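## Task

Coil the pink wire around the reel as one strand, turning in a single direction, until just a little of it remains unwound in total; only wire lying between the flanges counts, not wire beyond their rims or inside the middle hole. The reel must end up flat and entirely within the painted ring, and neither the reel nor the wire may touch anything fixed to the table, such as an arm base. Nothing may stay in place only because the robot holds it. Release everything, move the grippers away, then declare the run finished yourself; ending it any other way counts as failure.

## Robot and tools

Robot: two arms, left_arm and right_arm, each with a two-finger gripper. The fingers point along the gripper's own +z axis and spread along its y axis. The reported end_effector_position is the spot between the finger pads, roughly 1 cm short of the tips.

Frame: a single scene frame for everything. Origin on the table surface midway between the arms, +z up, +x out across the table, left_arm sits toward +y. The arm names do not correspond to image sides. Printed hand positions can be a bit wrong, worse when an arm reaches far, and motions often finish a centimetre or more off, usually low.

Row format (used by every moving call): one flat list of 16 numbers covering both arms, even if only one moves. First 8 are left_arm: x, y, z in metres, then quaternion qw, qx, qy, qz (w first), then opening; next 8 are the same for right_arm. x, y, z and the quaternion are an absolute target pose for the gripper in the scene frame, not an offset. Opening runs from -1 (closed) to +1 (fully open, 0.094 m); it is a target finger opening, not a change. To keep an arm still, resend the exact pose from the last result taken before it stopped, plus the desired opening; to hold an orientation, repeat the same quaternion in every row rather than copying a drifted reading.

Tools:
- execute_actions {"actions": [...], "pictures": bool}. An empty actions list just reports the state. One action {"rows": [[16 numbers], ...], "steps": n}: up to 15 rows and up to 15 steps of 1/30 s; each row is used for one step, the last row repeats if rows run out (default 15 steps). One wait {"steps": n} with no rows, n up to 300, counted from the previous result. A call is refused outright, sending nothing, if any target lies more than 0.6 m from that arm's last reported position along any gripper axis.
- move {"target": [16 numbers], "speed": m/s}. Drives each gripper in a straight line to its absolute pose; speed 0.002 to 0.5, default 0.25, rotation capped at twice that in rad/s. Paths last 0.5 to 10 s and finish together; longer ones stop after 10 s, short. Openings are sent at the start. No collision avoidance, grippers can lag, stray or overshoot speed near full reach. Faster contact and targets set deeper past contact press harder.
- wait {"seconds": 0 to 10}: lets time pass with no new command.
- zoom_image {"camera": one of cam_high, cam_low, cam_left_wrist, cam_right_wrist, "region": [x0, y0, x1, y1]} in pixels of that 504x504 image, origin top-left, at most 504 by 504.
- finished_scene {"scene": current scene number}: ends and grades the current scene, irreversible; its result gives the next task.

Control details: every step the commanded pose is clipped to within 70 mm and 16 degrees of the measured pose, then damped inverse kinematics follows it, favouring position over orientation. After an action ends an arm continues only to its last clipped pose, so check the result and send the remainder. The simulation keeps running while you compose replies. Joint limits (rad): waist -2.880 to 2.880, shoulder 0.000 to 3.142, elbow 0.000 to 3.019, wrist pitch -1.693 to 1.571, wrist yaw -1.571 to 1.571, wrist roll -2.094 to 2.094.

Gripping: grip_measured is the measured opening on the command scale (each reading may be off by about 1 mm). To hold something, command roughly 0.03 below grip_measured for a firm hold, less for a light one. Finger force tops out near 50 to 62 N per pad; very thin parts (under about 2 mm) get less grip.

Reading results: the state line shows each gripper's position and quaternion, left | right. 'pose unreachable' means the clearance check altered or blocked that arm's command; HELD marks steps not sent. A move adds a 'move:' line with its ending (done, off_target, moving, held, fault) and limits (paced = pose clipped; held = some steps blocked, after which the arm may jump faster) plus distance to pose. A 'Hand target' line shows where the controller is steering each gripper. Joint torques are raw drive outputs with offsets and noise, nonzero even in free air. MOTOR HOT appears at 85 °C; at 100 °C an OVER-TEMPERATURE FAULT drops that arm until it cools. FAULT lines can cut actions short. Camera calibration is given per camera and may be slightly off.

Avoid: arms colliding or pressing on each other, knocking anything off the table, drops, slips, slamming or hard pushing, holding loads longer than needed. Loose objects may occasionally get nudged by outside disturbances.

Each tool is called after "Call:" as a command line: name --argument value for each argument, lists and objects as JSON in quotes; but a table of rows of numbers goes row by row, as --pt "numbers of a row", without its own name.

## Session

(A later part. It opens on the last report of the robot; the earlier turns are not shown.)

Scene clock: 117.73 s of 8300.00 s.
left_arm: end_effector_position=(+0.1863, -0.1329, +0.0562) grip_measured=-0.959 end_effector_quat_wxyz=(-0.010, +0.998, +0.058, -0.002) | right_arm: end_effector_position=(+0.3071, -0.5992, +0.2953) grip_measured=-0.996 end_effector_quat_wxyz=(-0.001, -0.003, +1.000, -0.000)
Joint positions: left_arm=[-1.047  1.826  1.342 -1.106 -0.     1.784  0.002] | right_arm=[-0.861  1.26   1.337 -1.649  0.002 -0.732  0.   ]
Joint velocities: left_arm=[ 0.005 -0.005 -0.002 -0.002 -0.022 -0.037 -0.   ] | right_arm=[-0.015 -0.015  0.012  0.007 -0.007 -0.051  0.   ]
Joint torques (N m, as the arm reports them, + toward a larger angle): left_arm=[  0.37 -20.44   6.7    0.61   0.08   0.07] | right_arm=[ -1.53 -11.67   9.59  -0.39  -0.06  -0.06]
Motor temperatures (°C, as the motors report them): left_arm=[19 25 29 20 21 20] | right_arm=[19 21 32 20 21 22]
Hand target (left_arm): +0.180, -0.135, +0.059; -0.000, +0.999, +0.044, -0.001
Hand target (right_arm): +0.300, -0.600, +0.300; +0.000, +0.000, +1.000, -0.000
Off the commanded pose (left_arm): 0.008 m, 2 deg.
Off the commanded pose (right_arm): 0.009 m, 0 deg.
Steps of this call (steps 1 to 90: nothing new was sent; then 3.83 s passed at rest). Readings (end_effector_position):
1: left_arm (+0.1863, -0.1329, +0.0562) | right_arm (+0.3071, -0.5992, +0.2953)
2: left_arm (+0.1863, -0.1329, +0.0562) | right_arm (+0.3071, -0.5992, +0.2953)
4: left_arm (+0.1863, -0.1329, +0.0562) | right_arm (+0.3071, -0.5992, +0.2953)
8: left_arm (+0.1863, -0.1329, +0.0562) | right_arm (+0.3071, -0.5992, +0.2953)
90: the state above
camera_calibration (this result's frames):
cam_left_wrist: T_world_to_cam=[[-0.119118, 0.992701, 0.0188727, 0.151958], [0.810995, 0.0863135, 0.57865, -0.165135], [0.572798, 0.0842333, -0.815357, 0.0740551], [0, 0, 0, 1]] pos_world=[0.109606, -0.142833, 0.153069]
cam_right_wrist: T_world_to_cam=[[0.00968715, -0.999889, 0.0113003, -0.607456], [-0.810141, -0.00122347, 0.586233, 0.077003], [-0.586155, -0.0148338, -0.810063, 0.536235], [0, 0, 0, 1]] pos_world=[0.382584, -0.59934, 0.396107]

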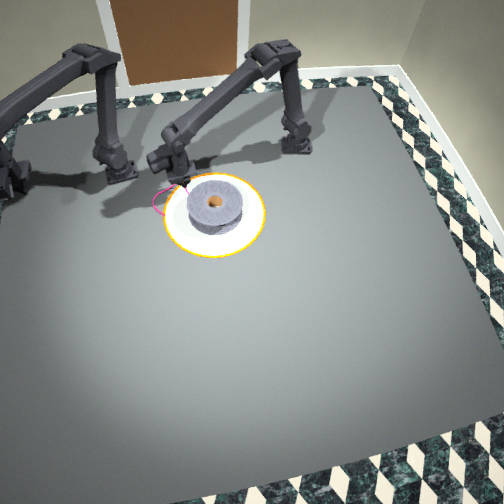

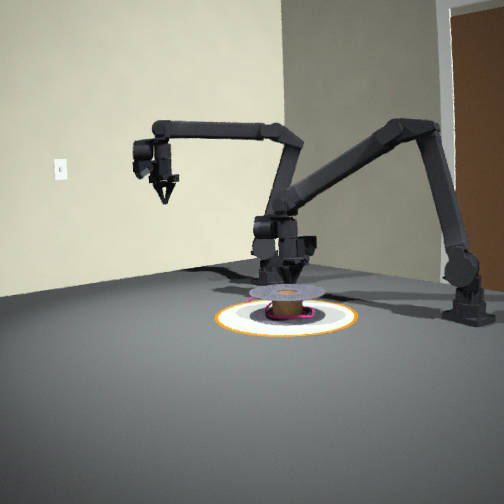

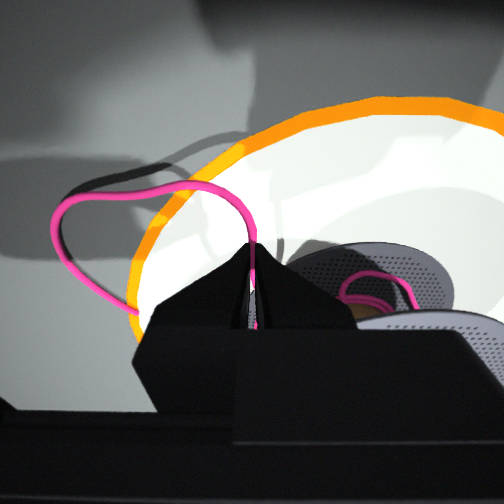

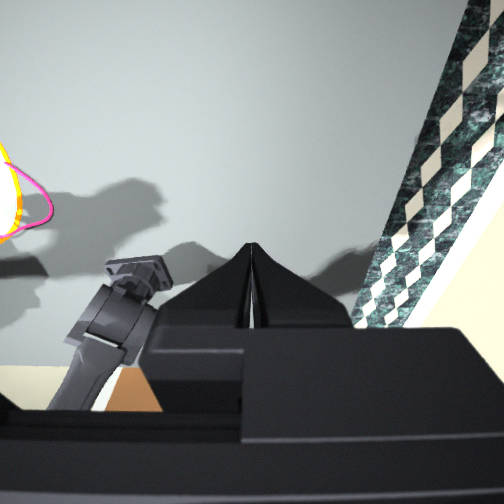

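Call:
move --target '[0.18,-0.135,0.02,0,0.999,0.044,0,-0.99,0.30,-0.60,0.30,0,0,1,0,-1]' --speed 0.1

Call:
execute_actions --actions '[{"rows":[[0.18,-0.135,0.02,0,0.999,0.044,0,-0.6,0.30,-0.60,0.30,0,0,1,0,-1]],"steps":10}]' --pictures false

Call:
move --target '[0.22,-0.12,0.22,0,0.707,0.707,0,-0.3,0.30,-0.60,0.30,0,0,1,0,-1]'

Scene clock: 123.40 s of 8300.00 s.
left_arm: end_effector_position=(+0.1871, -0.1352, +0.0314) grip_measured=-0.959 end_effector_quat_wxyz=(+0.004, +0.998, +0.058, +0.001) | right_arm: end_effector_position=(+0.3071, -0.5992, +0.2953) grip_measured=-0.996 end_effector_quat_wxyz=(-0.001, -0.003, +1.000, -0.000)
Joint positions: left_arm=[-1.047  1.847  1.299 -1.013 -0.     1.784  0.002] | right_arm=[-0.861  1.26   1.337 -1.649  0.002 -0.732  0.   ]
Joint velocities: left_arm=[ 0.005 -0.005 -0.007 -0.012 -0.051 -0.051 -0.001] | right_arm=[-0.024 -0.024  0.007  0.002  0.037  0.022 -0.001]
Joint torques (N m, as the arm reports them, + toward a larger angle): left_arm=[  0.37 -17.18   6.69   0.69   0.05   0.06] | right_arm=[ -1.51 -11.67   9.59  -0.4   -0.06  -0.06]
Motor temperatures (°C, as the motors report them): left_arm=[19 25 29 20 21 20] | right_arm=[19 21 32 20 21 22]
Hand target (left_arm): +0.180, -0.135, +0.020; -0.000, +0.999, +0.044, -0.000
Hand target (right_arm): +0.300, -0.600, +0.300; +0.000, +0.000, +1.000, -0.000
Off the commanded pose (left_arm): 0.013 m, 2 deg.
Off the commanded pose (right_arm): 0.009 m, 0 deg.
After step 90, 1.80 s passed at rest.
move: off_target (left_arm)
camera_calibration (this result's frames):
cam_left_wrist: T_world_to_cam=[[-0.119162, 0.99283, -0.00948369, 0.155632], [0.805551, 0.102259, 0.583636, -0.148194], [0.580421, 0.0619076, -0.81196, 0.0490424], [0, 0, 0, 1]] pos_world=[0.109458, -0.142398, 0.127788]
cam_right_wrist: T_world_to_cam=[[0.00968715, -0.999889, 0.0113003, -0.607456], [-0.810141, -0.00122347, 0.586233, 0.077003], [-0.586155, -0.0148338, -0.810063, 0.536235], [0, 0, 0, 1]] pos_world=[0.382584, -0.59934, 0.396107]

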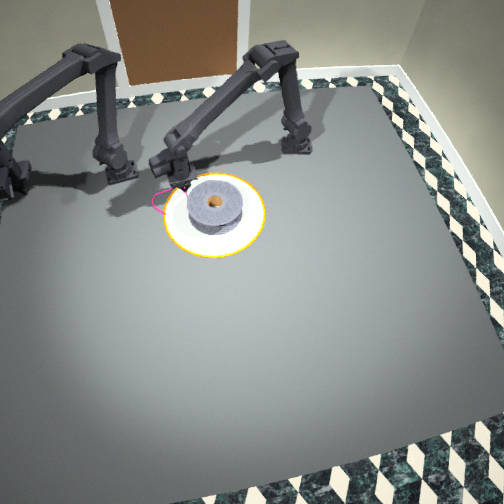

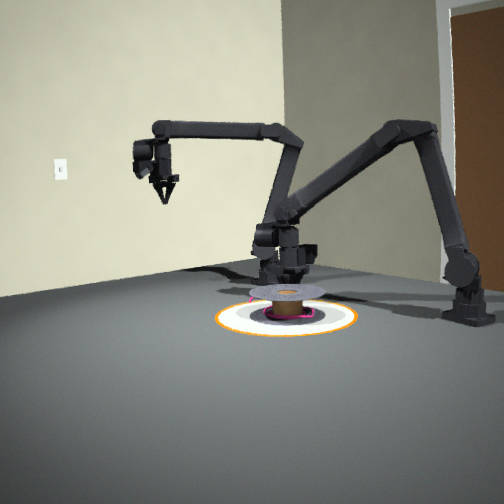

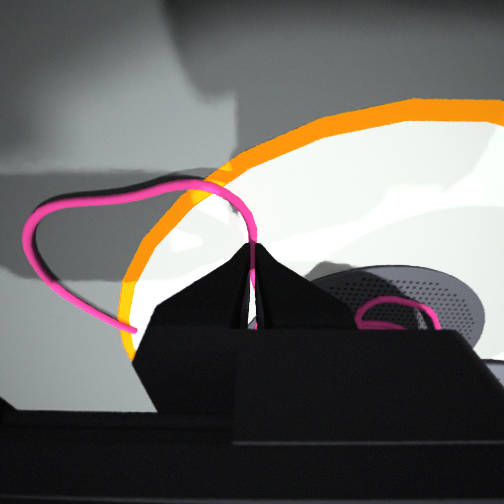

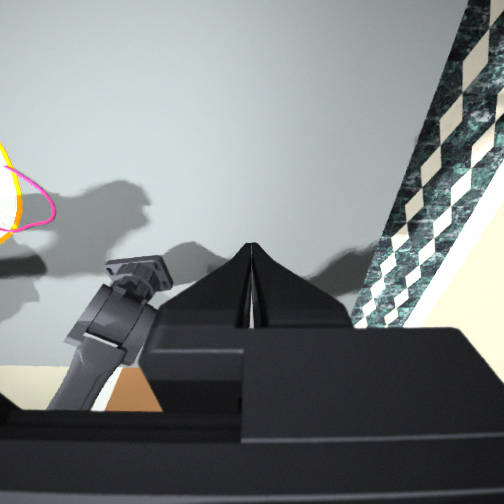

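Scene clock: 123.73 s of 8300.00 s.
left_arm: end_effector_position=(+0.1871, -0.1352, +0.0314) grip_measured=-0.603 end_effector_quat_wxyz=(+0.004, +0.998, +0.058, +0.001) | right_arm: end_effector_position=(+0.3071, -0.5992, +0.2953) grip_measured=-0.996 end_effector_quat_wxyz=(-0.001, -0.003, +1.000, -0.000)
Joint positions: left_arm=[-1.047  1.847  1.299 -1.013 -0.     1.784  0.019] | right_arm=[-0.861  1.26   1.337 -1.649  0.002 -0.732  0.   ]
Joint velocities: left_arm=[-0.005  0.015 -0.007  0.012 -0.007  0.022  0.001] | right_arm=[-0.015 -0.005 -0.002  0.002 -0.037 -0.007 -0.   ]
Joint torques (N m, as the arm reports them, + toward a larger angle): left_arm=[  0.35 -17.72   6.55   0.7    0.04   0.06] | right_arm=[ -1.53 -11.68   9.6   -0.4   -0.06  -0.06]
Motor temperatures (°C, as the motors report them): left_arm=[19 25 29 20 21 20] | right_arm=[19 21 32 20 21 22]
Hand target (left_arm): +0.180, -0.135, +0.020; -0.000, +0.999, +0.044, -0.000
Hand target (right_arm): +0.300, -0.600, +0.300; +0.000, +0.000, +1.000, -0.000
Off the commanded pose (left_arm): 0.013 m, 2 deg.
Off the commanded pose (right_arm): 0.009 m, 0 deg.
Steps of this call (steps 1 to 10: all 10 steps of this action). Readings (end_effector_position):
1: left_arm (+0.1871, -0.1352, +0.0314) | right_arm (+0.3071, -0.5992, +0.2953)
2: left_arm (+0.1871, -0.1352, +0.0314) | right_arm (+0.3071, -0.5992, +0.2953)
4: left_arm (+0.1871, -0.1352, +0.0314) | right_arm (+0.3071, -0.5992, +0.2953)
8: left_arm (+0.1871, -0.1352, +0.0314) | right_arm (+0.3071, -0.5992, +0.2953)
10: the state above

Scene clock: 127.43 s of 8300.00 s.
left_arm: end_effector_position=(+0.2090, -0.1074, +0.1962) grip_measured=-0.303 end_effector_quat_wxyz=(-0.021, +0.717, +0.696, +0.009) | right_arm: end_effector_position=(+0.3071, -0.5992, +0.2953) grip_measured=-0.996 end_effector_quat_wxyz=(-0.001, -0.003, +1.000, -0.000)
Joint positions: left_arm=[-0.987  1.689  1.54  -1.467 -0.     0.418  0.033] | right_arm=[-0.861  1.26   1.337 -1.649  0.002 -0.732  0.   ]
Joint velocities: left_arm=[-0.024 -0.005 -0.002  0.007 -0.022  0.037  0.   ] | right_arm=[-0.015 -0.005  0.002 -0.012 -0.022  0.037 -0.   ]
Joint torques (N m, as the arm reports them, + toward a larger angle): left_arm=[  2.2  -18.98  13.38  -0.87  -0.05  -0.27] | right_arm=[ -1.52 -11.65   9.59  -0.4   -0.06  -0.06]
Motor temperatures (°C, as the motors report them): left_arm=[19 25 30 20 21 20] | right_arm=[19 21 32 20 21 22]
Hand target (left_arm): +0.218, -0.115, +0.221; +0.001, +0.707, +0.707, +0.000
Hand target (right_arm): +0.300, -0.600, +0.300; +0.000, +0.000, +1.000, -0.000
Off the commanded pose (left_arm): 0.029 m, 3 deg.
Off the commanded pose (right_arm): 0.009 m, 0 deg.
move: off_target (left_arm)
camera_calibration (this result's frames):
cam_left_wrist: T_world_to_cam=[[-0.999516, 0.0257925, 0.0174095, 0.207139], [0.0310442, 0.787922, 0.614993, -0.0355508], [0.00214487, 0.615235, -0.788341, 0.344067], [0, 0, 0, 1]] pos_world=[0.207404, -0.189014, 0.289499]
cam_right_wrist: T_world_to_cam=[[0.00968715, -0.999889, 0.0113003, -0.607456], [-0.810141, -0.00122347, 0.586233, 0.077003], [-0.586155, -0.0148338, -0.810063, 0.536235], [0, 0, 0, 1]] pos_world=[0.382584, -0.59934, 0.396107]

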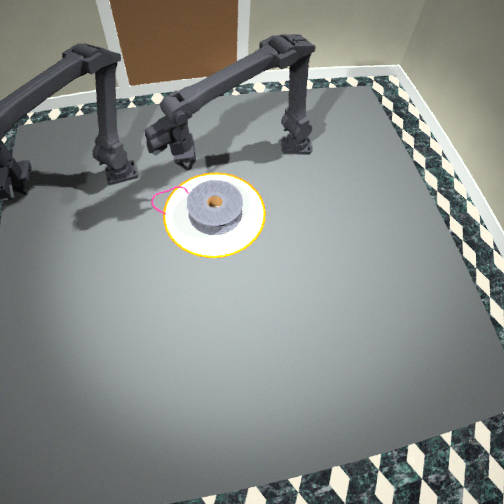

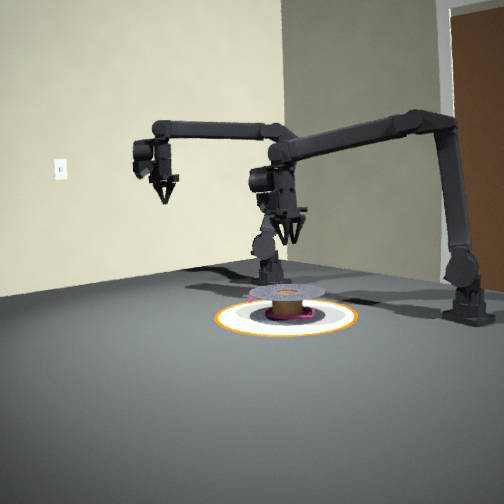

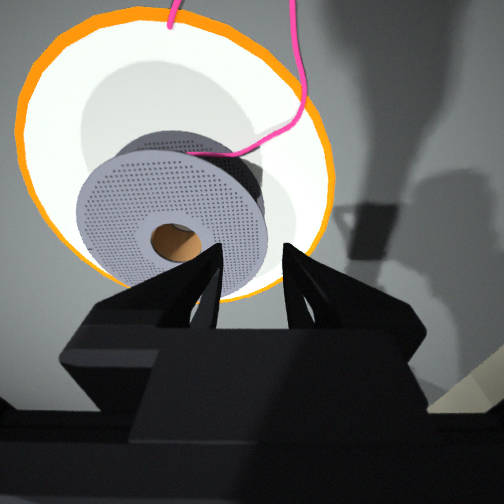

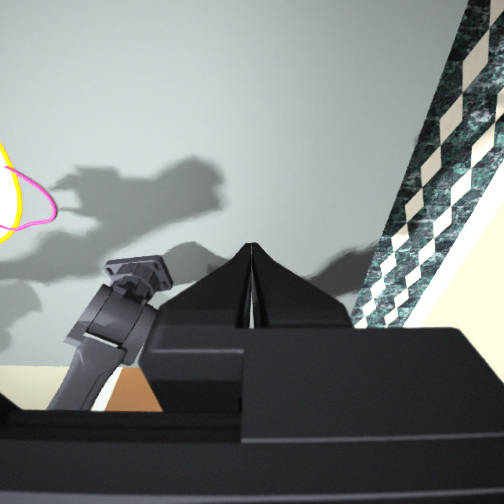

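Call:
zoom_image --camera "cam_high" --region '[130,160,250,260]'

Region (130, 160, 250, 260) of cam_high's 504x504 image, scaled by 4.200, with more detail than that image has.

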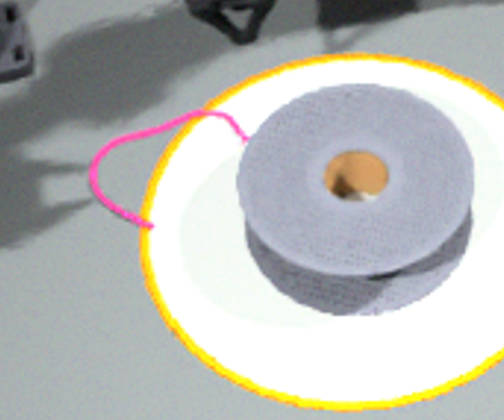

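Call:
move --target '[0.265,-0.24,0.09,0,-0.383,0.924,0,-0.2,0.30,-0.60,0.30,0,0,1,0,-1]'

Scene clock: 140.63 s of 8300.00 s.
left_arm: end_effector_position=(+0.2551, -0.2225, +0.0869) grip_measured=-0.203 end_effector_quat_wxyz=(-0.003, -0.374, +0.927, +0.020) | right_arm: end_effector_position=(+0.3071, -0.5992, +0.2953) grip_measured=-0.996 end_effector_quat_wxyz=(-0.001, -0.003, +1.000, -0.000)
Joint positions: left_arm=[-0.987  2.077  1.822 -1.357  0.005 -1.948  0.037] | right_arm=[-0.861  1.26   1.337 -1.649  0.002 -0.732  0.   ]
Joint velocities: left_arm=[-0.015 -0.005  0.012 -0.002 -0.051 -0.022 -0.001] | right_arm=[-0.015 -0.024 -0.002 -0.012  0.007 -0.037 -0.001]
Joint torques (N m, as the arm reports them, + toward a larger angle): left_arm=[  1.62 -22.05  13.12   0.33  -0.28  -0.29] | right_arm=[ -1.52 -11.68   9.59  -0.4   -0.06  -0.06]
Motor temperatures (°C, as the motors report them): left_arm=[19 25 33 20 21 20] | right_arm=[19 21 32 20 21 22]
Hand target (left_arm): +0.265, -0.240, +0.092; -0.001, -0.383, +0.924, -0.000
Hand target (right_arm): +0.300, -0.600, +0.300; +0.000, +0.000, +1.000, -0.000
Off the commanded pose (left_arm): 0.020 m, 3 deg.
Off the commanded pose (right_arm): 0.009 m, 0 deg.
After step 90, 4.87 s passed at rest.
move: off_target (left_arm)
camera_calibration (this result's frames):
cam_left_wrist: T_world_to_cam=[[0.695061, -0.717826, -0.0402009, -0.334636], [-0.572486, -0.586423, 0.573034, -0.0272368], [-0.434913, -0.375279, -0.818545, 0.222331], [0, 0, 0, 1]] pos_world=[0.313694, -0.172746, 0.184143]
cam_right_wrist: T_world_to_cam=[[0.00968715, -0.999889, 0.0113003, -0.607456], [-0.810141, -0.00122347, 0.586233, 0.077003], [-0.586155, -0.0148338, -0.810063, 0.536235], [0, 0, 0, 1]] pos_world=[0.382584, -0.59934, 0.396107]

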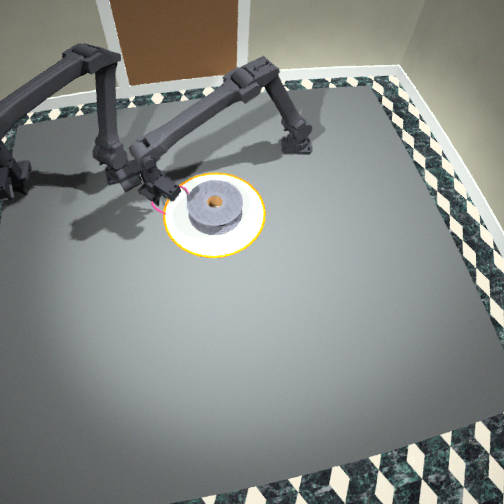

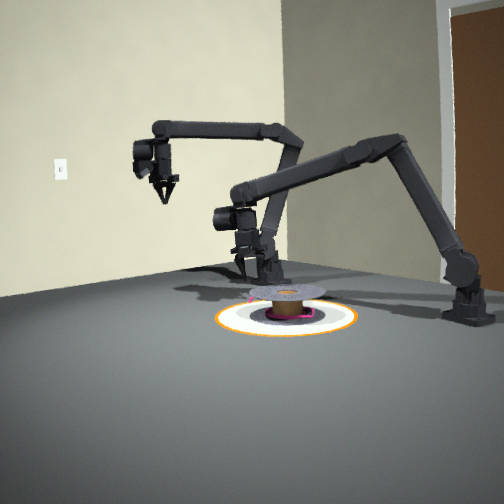

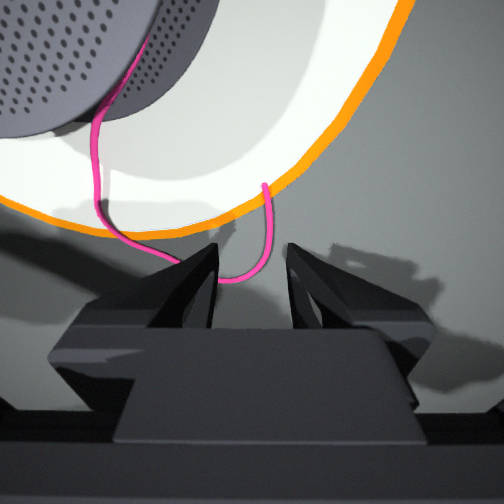

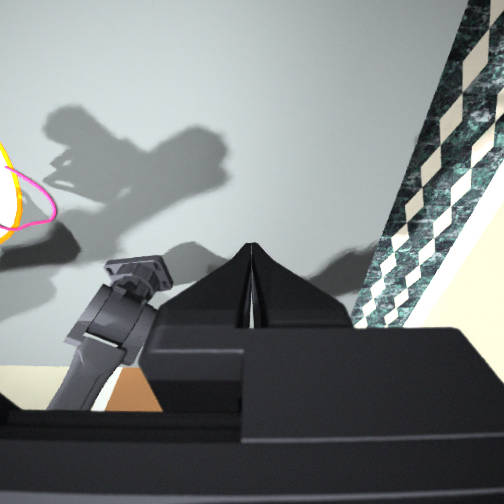

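Call:
move --target '[0.276,-0.246,0.004,0,-0.383,0.924,0,-0.2,0.30,-0.60,0.30,0,0,1,0,-1]' --speed 0.1

Scene clock: 144.03 s of 8300.00 s.
left_arm: end_effector_position=(+0.2677, -0.2515, +0.0260) grip_measured=-0.203 end_effector_quat_wxyz=(-0.002, -0.375, +0.927, -0.010) | right_arm: end_effector_position=(+0.3071, -0.5992, +0.2953) grip_measured=-0.996 end_effector_quat_wxyz=(-0.001, -0.003, +1.000, -0.000)
Joint positions: left_arm=[-0.987  2.174  1.822 -1.198  0.004 -1.951  0.037] | right_arm=[-0.861  1.26   1.337 -1.649  0.002 -0.732  0.   ]
Joint velocities: left_arm=[-0.005 -0.015 -0.012 -0.012 -0.168  0.007  0.   ] | right_arm=[-0.005 -0.005  0.002 -0.012  0.022  0.007 -0.001]
Joint torques (N m, as the arm reports them, + toward a larger angle): left_arm=[  2.34 -22.39   7.97   0.76  -0.27  -0.13] | right_arm=[ -1.53 -11.65   9.59  -0.4   -0.06  -0.06]
Motor temperatures (°C, as the motors report them): left_arm=[19 25 33 20 21 20] | right_arm=[19 21 32 20 21 22]
Hand target (left_arm): +0.276, -0.247, +0.005; -0.000, -0.383, +0.924, -0.000
Hand target (right_arm): +0.300, -0.600, +0.300; +0.000, +0.000, +1.000, -0.000
Off the commanded pose (left_arm): 0.024 m, 2 deg.
Off the commanded pose (right_arm): 0.009 m, 0 deg.
move: off_target (left_arm)
camera_calibration (this result's frames):
cam_left_wrist: T_world_to_cam=[[0.6978, -0.716102, 0.016499, -0.368517], [-0.58455, -0.555996, 0.590906, 0.00825607], [-0.413976, -0.421979, -0.806572, 0.149443], [0, 0, 0, 1]] pos_world=[0.323843, -0.196244, 0.121738]
cam_right_wrist: T_world_to_cam=[[0.00968715, -0.999889, 0.0113003, -0.607456], [-0.810141, -0.00122347, 0.586233, 0.077003], [-0.586155, -0.0148338, -0.810063, 0.536235], [0, 0, 0, 1]] pos_world=[0.382584, -0.59934, 0.396107]

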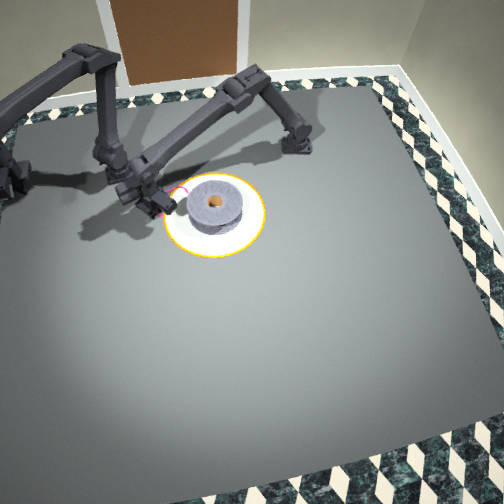

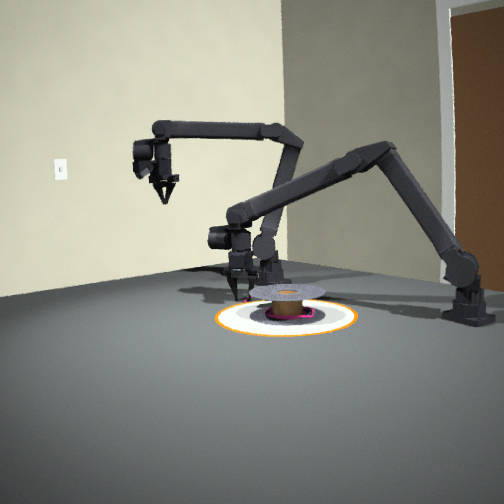

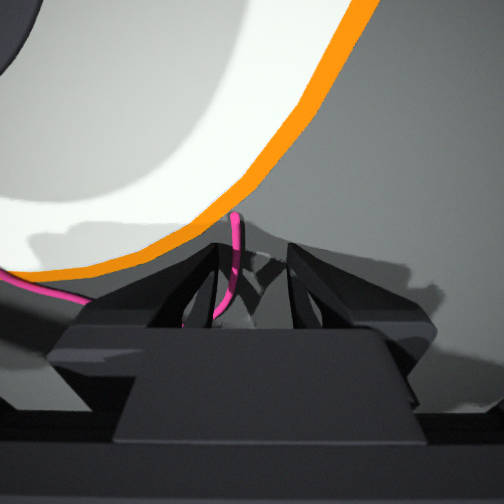

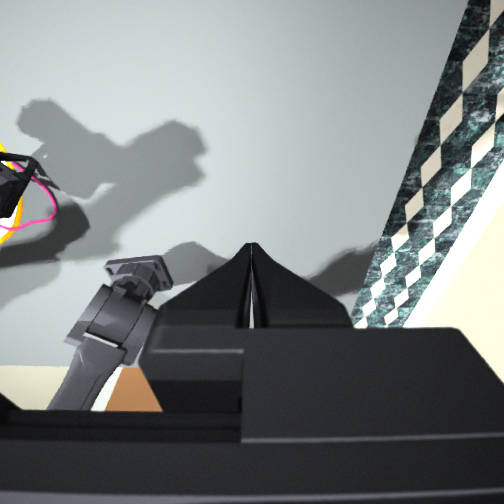

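Call:
move --target '[0.274,-0.243,-0.004,0,-0.383,0.924,0,-0.2,0.30,-0.60,0.30,0,0,1,0,-1]' --speed 0.05

Call:
move --target '[0.274,-0.243,-0.004,0,-0.383,0.924,0,-0.99,0.30,-0.60,0.30,0,0,1,0,-1]'

Call:
move --target '[0.24,-0.27,0.07,0,0.17,0.985,0,-0.99,0.30,-0.60,0.30,0,0,1,0,-1]'

Scene clock: 147.23 s of 8300.00 s.
left_arm: end_effector_position=(+0.2681, -0.2517, +0.0247) grip_measured=-0.203 end_effector_quat_wxyz=(-0.002, -0.375, +0.927, -0.013) | right_arm: end_effector_position=(+0.3071, -0.5992, +0.2953) grip_measured=-0.996 end_effector_quat_wxyz=(-0.001, -0.003, +1.000, -0.000)
Joint positions: left_arm=[-0.986  2.172  1.815 -1.187  0.004 -1.951  0.037] | right_arm=[-0.861  1.26   1.337 -1.649  0.002 -0.732  0.   ]
Joint velocities: left_arm=[-0.015 -0.005 -0.017 -0.017 -0.007 -0.007 -0.   ] | right_arm=[-0.015 -0.005 -0.007 -0.002  0.007 -0.022 -0.001]
Joint torques (N m, as the arm reports them, + toward a larger angle): left_arm=[  2.46 -22.56   6.21   1.33  -0.29  -0.16] | right_arm=[ -1.51 -11.68   9.59  -0.39  -0.06  -0.06]
Motor temperatures (°C, as the motors report them): left_arm=[19 25 32 20 21 20] | right_arm=[19 21 32 20 21 22]
Hand target (left_arm): +0.274, -0.243, -0.004; +0.000, -0.383, +0.924, +0.000
Hand target (right_arm): +0.300, -0.600, +0.300; +0.000, +0.000, +1.000, -0.000
Off the commanded pose (left_arm): 0.031 m, 2 deg.
Off the commanded pose (right_arm): 0.009 m, 0 deg.
move: off_target (left_arm)
camera_calibration (this result's frames):
cam_left_wrist: T_world_to_cam=[[0.698028, -0.715723, 0.0223015, -0.368971], [-0.585914, -0.552969, 0.592394, 0.0103109], [-0.411658, -0.426574, -0.80534, 0.146643], [0, 0, 0, 1]] pos_world=[0.32396, -0.195825, 0.120218]
cam_right_wrist: T_world_to_cam=[[0.00968715, -0.999889, 0.0113003, -0.607456], [-0.810141, -0.00122347, 0.586233, 0.077003], [-0.586155, -0.0148338, -0.810063, 0.536235], [0, 0, 0, 1]] pos_world=[0.382584, -0.59934, 0.396107]

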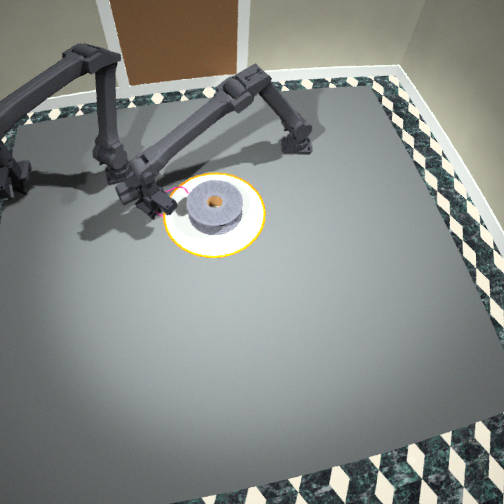

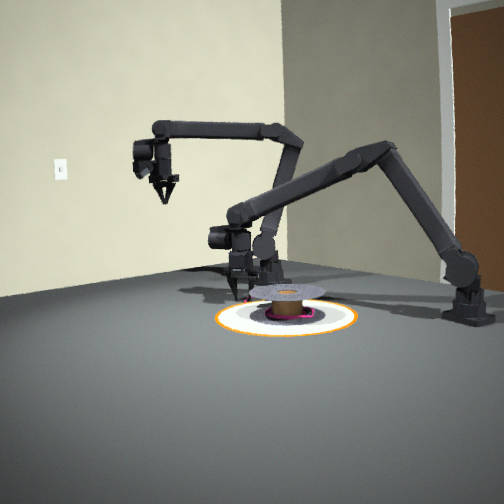

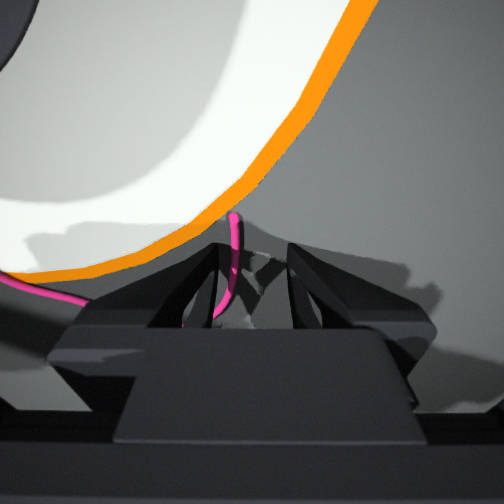

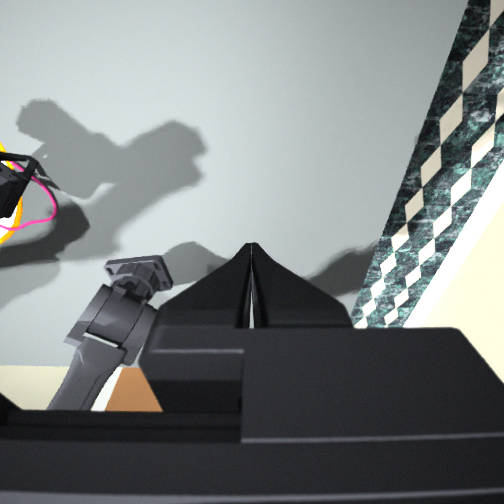

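Scene clock: 147.93 s of 8300.00 s.
left_arm: end_effector_position=(+0.2681, -0.2516, +0.0248) grip_measured=-0.957 end_effector_quat_wxyz=(-0.002, -0.375, +0.927, -0.014) | right_arm: end_effector_position=(+0.3071, -0.5992, +0.2953) grip_measured=-0.996 end_effector_quat_wxyz=(-0.001, -0.003, +1.000, -0.000)
Joint positions: left_arm=[-0.986  2.171  1.812 -1.184  0.004 -1.951  0.002] | right_arm=[-0.861  1.26   1.337 -1.649  0.002 -0.732  0.   ]
Joint velocities: left_arm=[-0.024  0.005 -0.017 -0.012  0.066 -0.022  0.001] | right_arm=[-0.005 -0.005  0.002 -0.012 -0.007  0.007  0.002]
Joint torques (N m, as the arm reports them, + toward a larger angle): left_arm=[  2.41 -22.45   6.35   1.19  -0.29  -0.16] | right_arm=[ -1.53 -11.7    9.59  -0.4   -0.06  -0.06]
Motor temperatures (°C, as the motors report them): left_arm=[19 25 32 20 21 20] | right_arm=[19 21 32 20 21 22]
Hand target (left_arm): +0.274, -0.243, -0.003; +0.000, -0.383, +0.924, +0.000
Hand target (right_arm): +0.300, -0.600, +0.300; +0.000, +0.000, +1.000, -0.000
Off the commanded pose (left_arm): 0.031 m, 2 deg.
Off the commanded pose (right_arm): 0.009 m, 0 deg.
move: off_target (left_arm)
camera_calibration (this result's frames):
cam_left_wrist: T_world_to_cam=[[0.698011, -0.715682, 0.0240701, -0.368956], [-0.586343, -0.551923, 0.592944, 0.0106005], [-0.411075, -0.427995, -0.804884, 0.146252], [0, 0, 0, 1]] pos_world=[0.323872, -0.19561, 0.120312]
cam_right_wrist: T_world_to_cam=[[0.00968715, -0.999889, 0.0113003, -0.607456], [-0.810141, -0.00122347, 0.586233, 0.077003], [-0.586155, -0.0148338, -0.810063, 0.536235], [0, 0, 0, 1]] pos_world=[0.382584, -0.59934, 0.396107]

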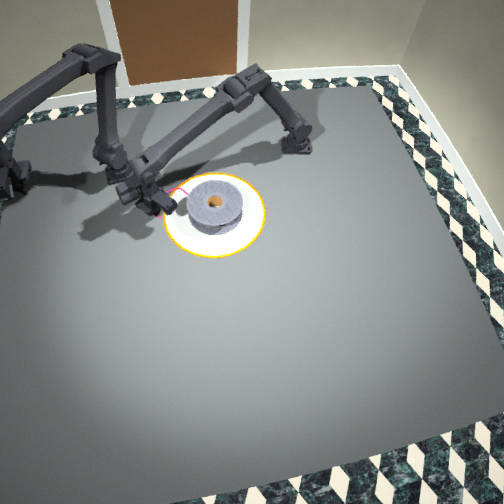

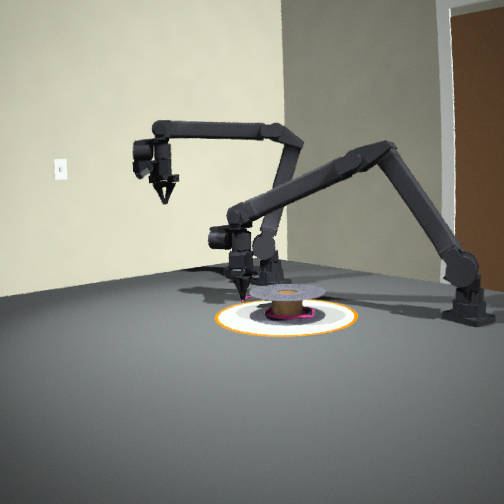

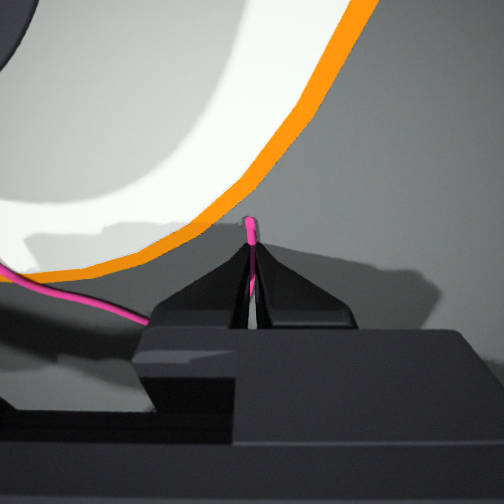

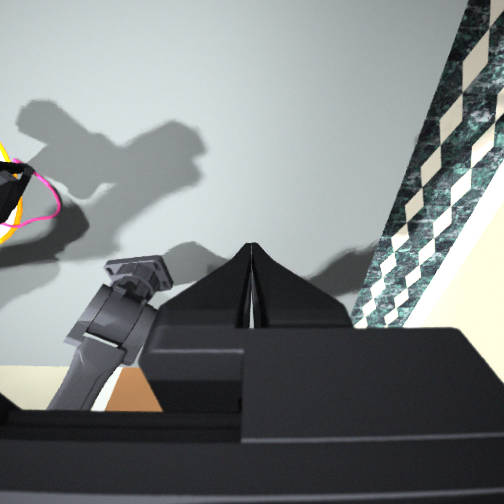

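Scene clock: 150.70 s of 8300.00 s.
left_arm: end_effector_position=(+0.2398, -0.2515, +0.0472) grip_measured=-0.958 end_effector_quat_wxyz=(-0.011, +0.155, +0.988, +0.018) | right_arm: end_effector_position=(+0.3071, -0.5992, +0.2953) grip_measured=-0.996 end_effector_quat_wxyz=(-0.001, -0.003, +1.000, -0.000)
Joint positions: left_arm=[-1.027  2.169  1.871 -1.315  0.003 -0.91   0.002] | right_arm=[-0.861  1.26   1.337 -1.649  0.002 -0.732  0.   ]
Joint velocities: left_arm=[-0.005 -0.015 -0.012 -0.002  0.022 -0.037  0.001] | right_arm=[-0.015 -0.015  0.002 -0.002  0.066  0.007 -0.001]
Joint torques (N m, as the arm reports them, + toward a larger angle): left_arm=[  0.52 -26.03  13.08  -0.89  -0.2    0.08] | right_arm=[ -1.51 -11.67   9.59  -0.4   -0.06  -0.06]
Motor temperatures (°C, as the motors report them): left_arm=[19 26 32 20 21 20] | right_arm=[19 21 32 20 21 22]
Hand target (left_arm): +0.239, -0.268, +0.071; +0.000, +0.170, +0.985, -0.001
Hand target (right_arm): +0.300, -0.600, +0.300; +0.000, +0.000, +1.000, -0.000
Off the commanded pose (left_arm): 0.029 m, 3 deg.
Off the commanded pose (right_arm): 0.009 m, 0 deg.
move: off_target (left_arm)
camera_calibration (this result's frames):
cam_left_wrist: T_world_to_cam=[[-0.304407, -0.951987, -0.0325162, -0.166009], [-0.764779, 0.223911, 0.604134, 0.218165], [-0.567847, 0.208771, -0.796219, 0.349949], [0, 0, 0, 1]] pos_world=[0.31503, -0.279947, 0.141437]
cam_right_wrist: T_world_to_cam=[[0.00968715, -0.999889, 0.0113003, -0.607456], [-0.810141, -0.00122347, 0.586233, 0.077003], [-0.586155, -0.0148338, -0.810063, 0.536235], [0, 0, 0, 1]] pos_world=[0.382584, -0.59934, 0.396107]

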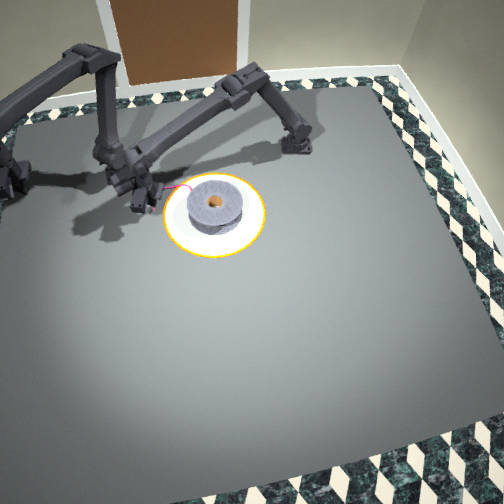

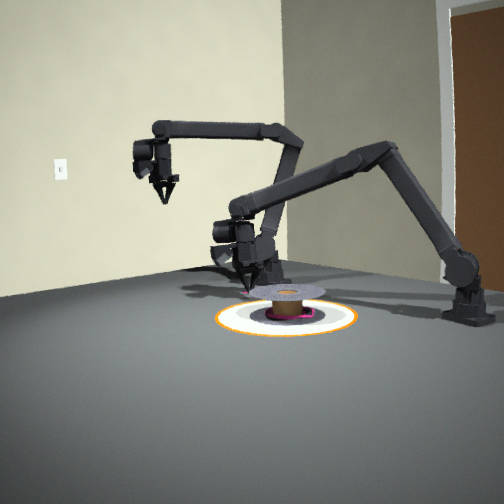

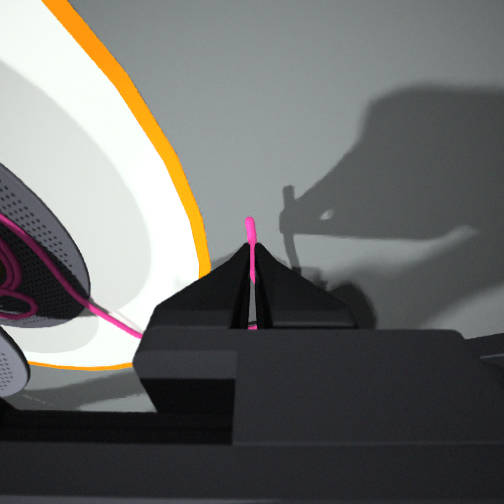

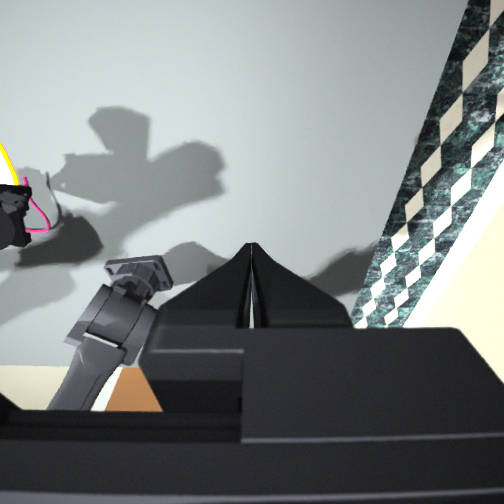

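Call:
move --target '[0.17,-0.23,0.075,0,0.707,0.707,0,-0.99,0.30,-0.60,0.30,0,0,1,0,-1]'

Call:
move --target '[0.06,-0.10,0.07,0,0.996,0.087,0,-0.99,0.30,-0.60,0.30,0,0,1,0,-1]'

Scene clock: 157.10 s of 8300.00 s.
left_arm: end_effector_position=(+0.1758, -0.2282, +0.0712) grip_measured=-0.958 end_effector_quat_wxyz=(-0.008, +0.697, +0.717, +0.005) | right_arm: end_effector_position=(+0.3071, -0.5992, +0.2953) grip_measured=-0.996 end_effector_quat_wxyz=(-0.001, -0.003, +1.000, -0.000)
Joint positions: left_arm=[-1.115  2.022  1.689 -1.256 -0.001  0.234  0.002] | right_arm=[-0.861  1.26   1.337 -1.649  0.002 -0.732  0.   ]
Joint velocities: left_arm=[-0.005 -0.005 -0.022  0.007 -0.007  0.022  0.   ] | right_arm=[-0.005  0.005 -0.002 -0.017 -0.022  0.007  0.001]
Joint torques (N m, as the arm reports them, + toward a larger angle): left_arm=[  0.59 -24.64   7.24   0.74   0.07   0.09] | right_arm=[ -1.51 -11.67   9.59  -0.4   -0.06  -0.06]
Motor temperatures (°C, as the motors report them): left_arm=[19 26 32 20 21 20] | right_arm=[19 21 32 20 21 22]
Hand target (left_arm): +0.170, -0.230, +0.075; -0.001, +0.707, +0.707, -0.001
Hand target (right_arm): +0.300, -0.600, +0.300; +0.000, +0.000, +1.000, -0.000
Off the commanded pose (left_arm): 0.007 m, 2 deg.
Off the commanded pose (right_arm): 0.009 m, 0 deg.
After step 90, 0.33 s passed at rest.
move: done
camera_calibration (this result's frames):
cam_left_wrist: T_world_to_cam=[[-0.999512, -0.0310885, 0.00293825, 0.16727], [-0.0232077, 0.802489, 0.596215, 0.151769], [-0.0208933, 0.595856, -0.802819, 0.320542], [0, 0, 0, 1]] pos_world=[0.177407, -0.30759, 0.166359]
cam_right_wrist: T_world_to_cam=[[0.00968715, -0.999889, 0.0113003, -0.607456], [-0.810141, -0.00122347, 0.586233, 0.077003], [-0.586155, -0.0148338, -0.810063, 0.536235], [0, 0, 0, 1]] pos_world=[0.382584, -0.59934, 0.396107]

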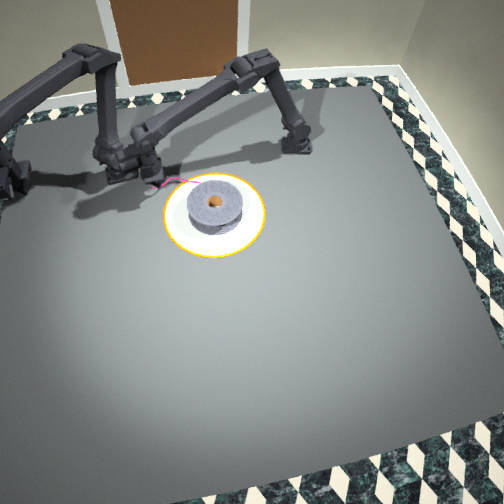

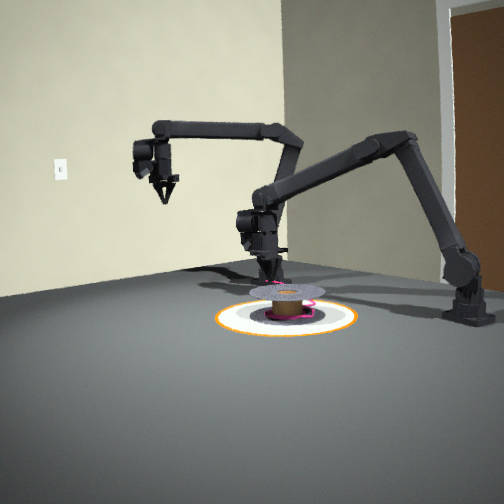

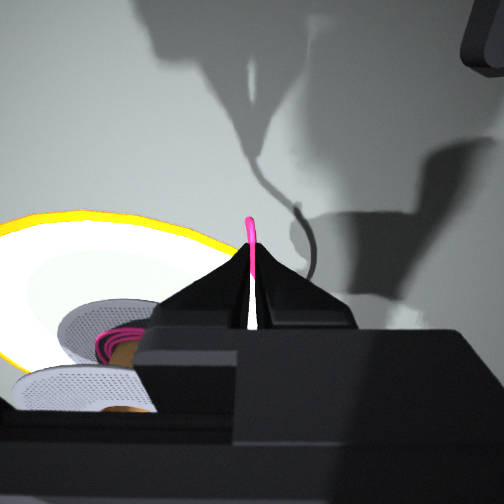

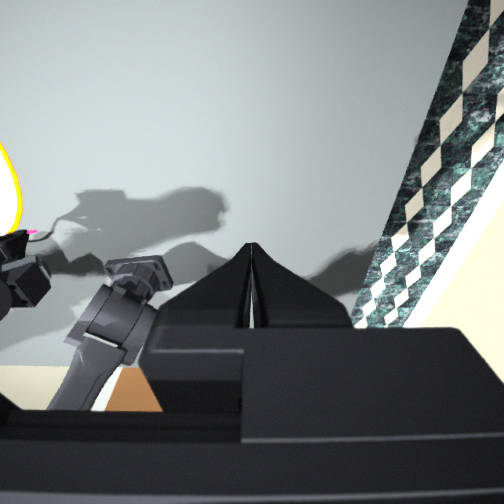

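Scene clock: 160.50 s of 8300.00 s.
left_arm: end_effector_position=(+0.0647, -0.1001, +0.0671) grip_measured=-0.959 end_effector_quat_wxyz=(-0.009, +0.995, +0.101, +0.000) | right_arm: end_effector_position=(+0.3071, -0.5992, +0.2953) grip_measured=-0.996 end_effector_quat_wxyz=(-0.001, -0.003, +1.000, -0.000)
Joint positions: left_arm=[-1.277  1.677  1.165 -1.077 -0.     1.468  0.002] | right_arm=[-0.861  1.26   1.337 -1.649  0.002 -0.732  0.   ]
Joint velocities: left_arm=[-0.005 -0.015 -0.012 -0.002 -0.007 -0.022  0.   ] | right_arm=[ 0.005  0.005  0.007 -0.007 -0.007 -0.051 -0.001]
Joint torques (N m, as the arm reports them, + toward a larger angle): left_arm=[  0.66 -17.39   6.65   0.65   0.16   0.07] | right_arm=[ -1.5  -11.72   9.59  -0.4   -0.06  -0.06]
Motor temperatures (°C, as the motors report them): left_arm=[19 26 32 20 21 20] | right_arm=[19 21 32 20 21 22]
Hand target (left_arm): +0.060, -0.100, +0.068; -0.001, +0.996, +0.087, -0.002
Hand target (right_arm): +0.300, -0.600, +0.300; +0.000, +0.000, +1.000, -0.000
Off the commanded pose (left_arm): 0.006 m, 2 deg.
Off the commanded pose (right_arm): 0.009 m, 0 deg.
move: done
camera_calibration (this result's frames):
cam_left_wrist: T_world_to_cam=[[-0.203839, 0.978854, 0.0171757, 0.108856], [0.797011, 0.155732, 0.583542, -0.0681349], [0.568527, 0.132638, -0.811901, 0.154693], [0, 0, 0, 1]] pos_world=[-0.0114541, -0.116462, 0.163486]
cam_right_wrist: T_world_to_cam=[[0.00968715, -0.999889, 0.0113003, -0.607456], [-0.810141, -0.00122347, 0.586233, 0.077003], [-0.586155, -0.0148338, -0.810063, 0.536235], [0, 0, 0, 1]] pos_world=[0.382584, -0.59934, 0.396107]

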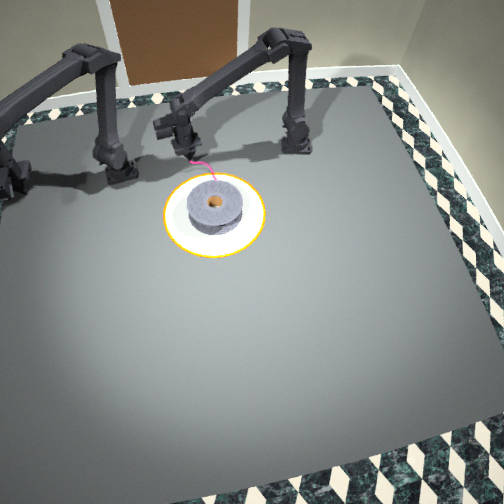

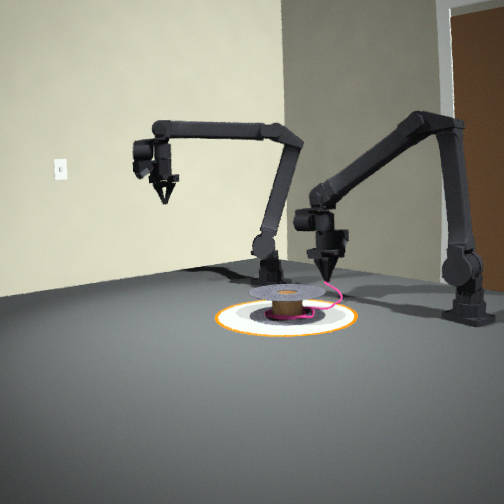

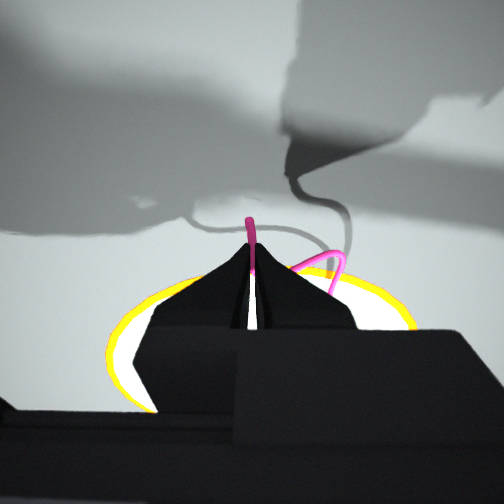

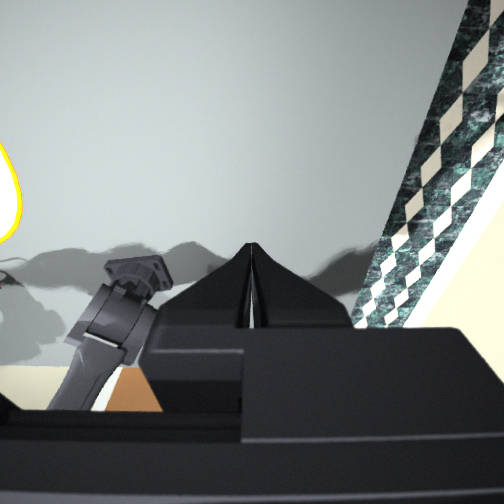

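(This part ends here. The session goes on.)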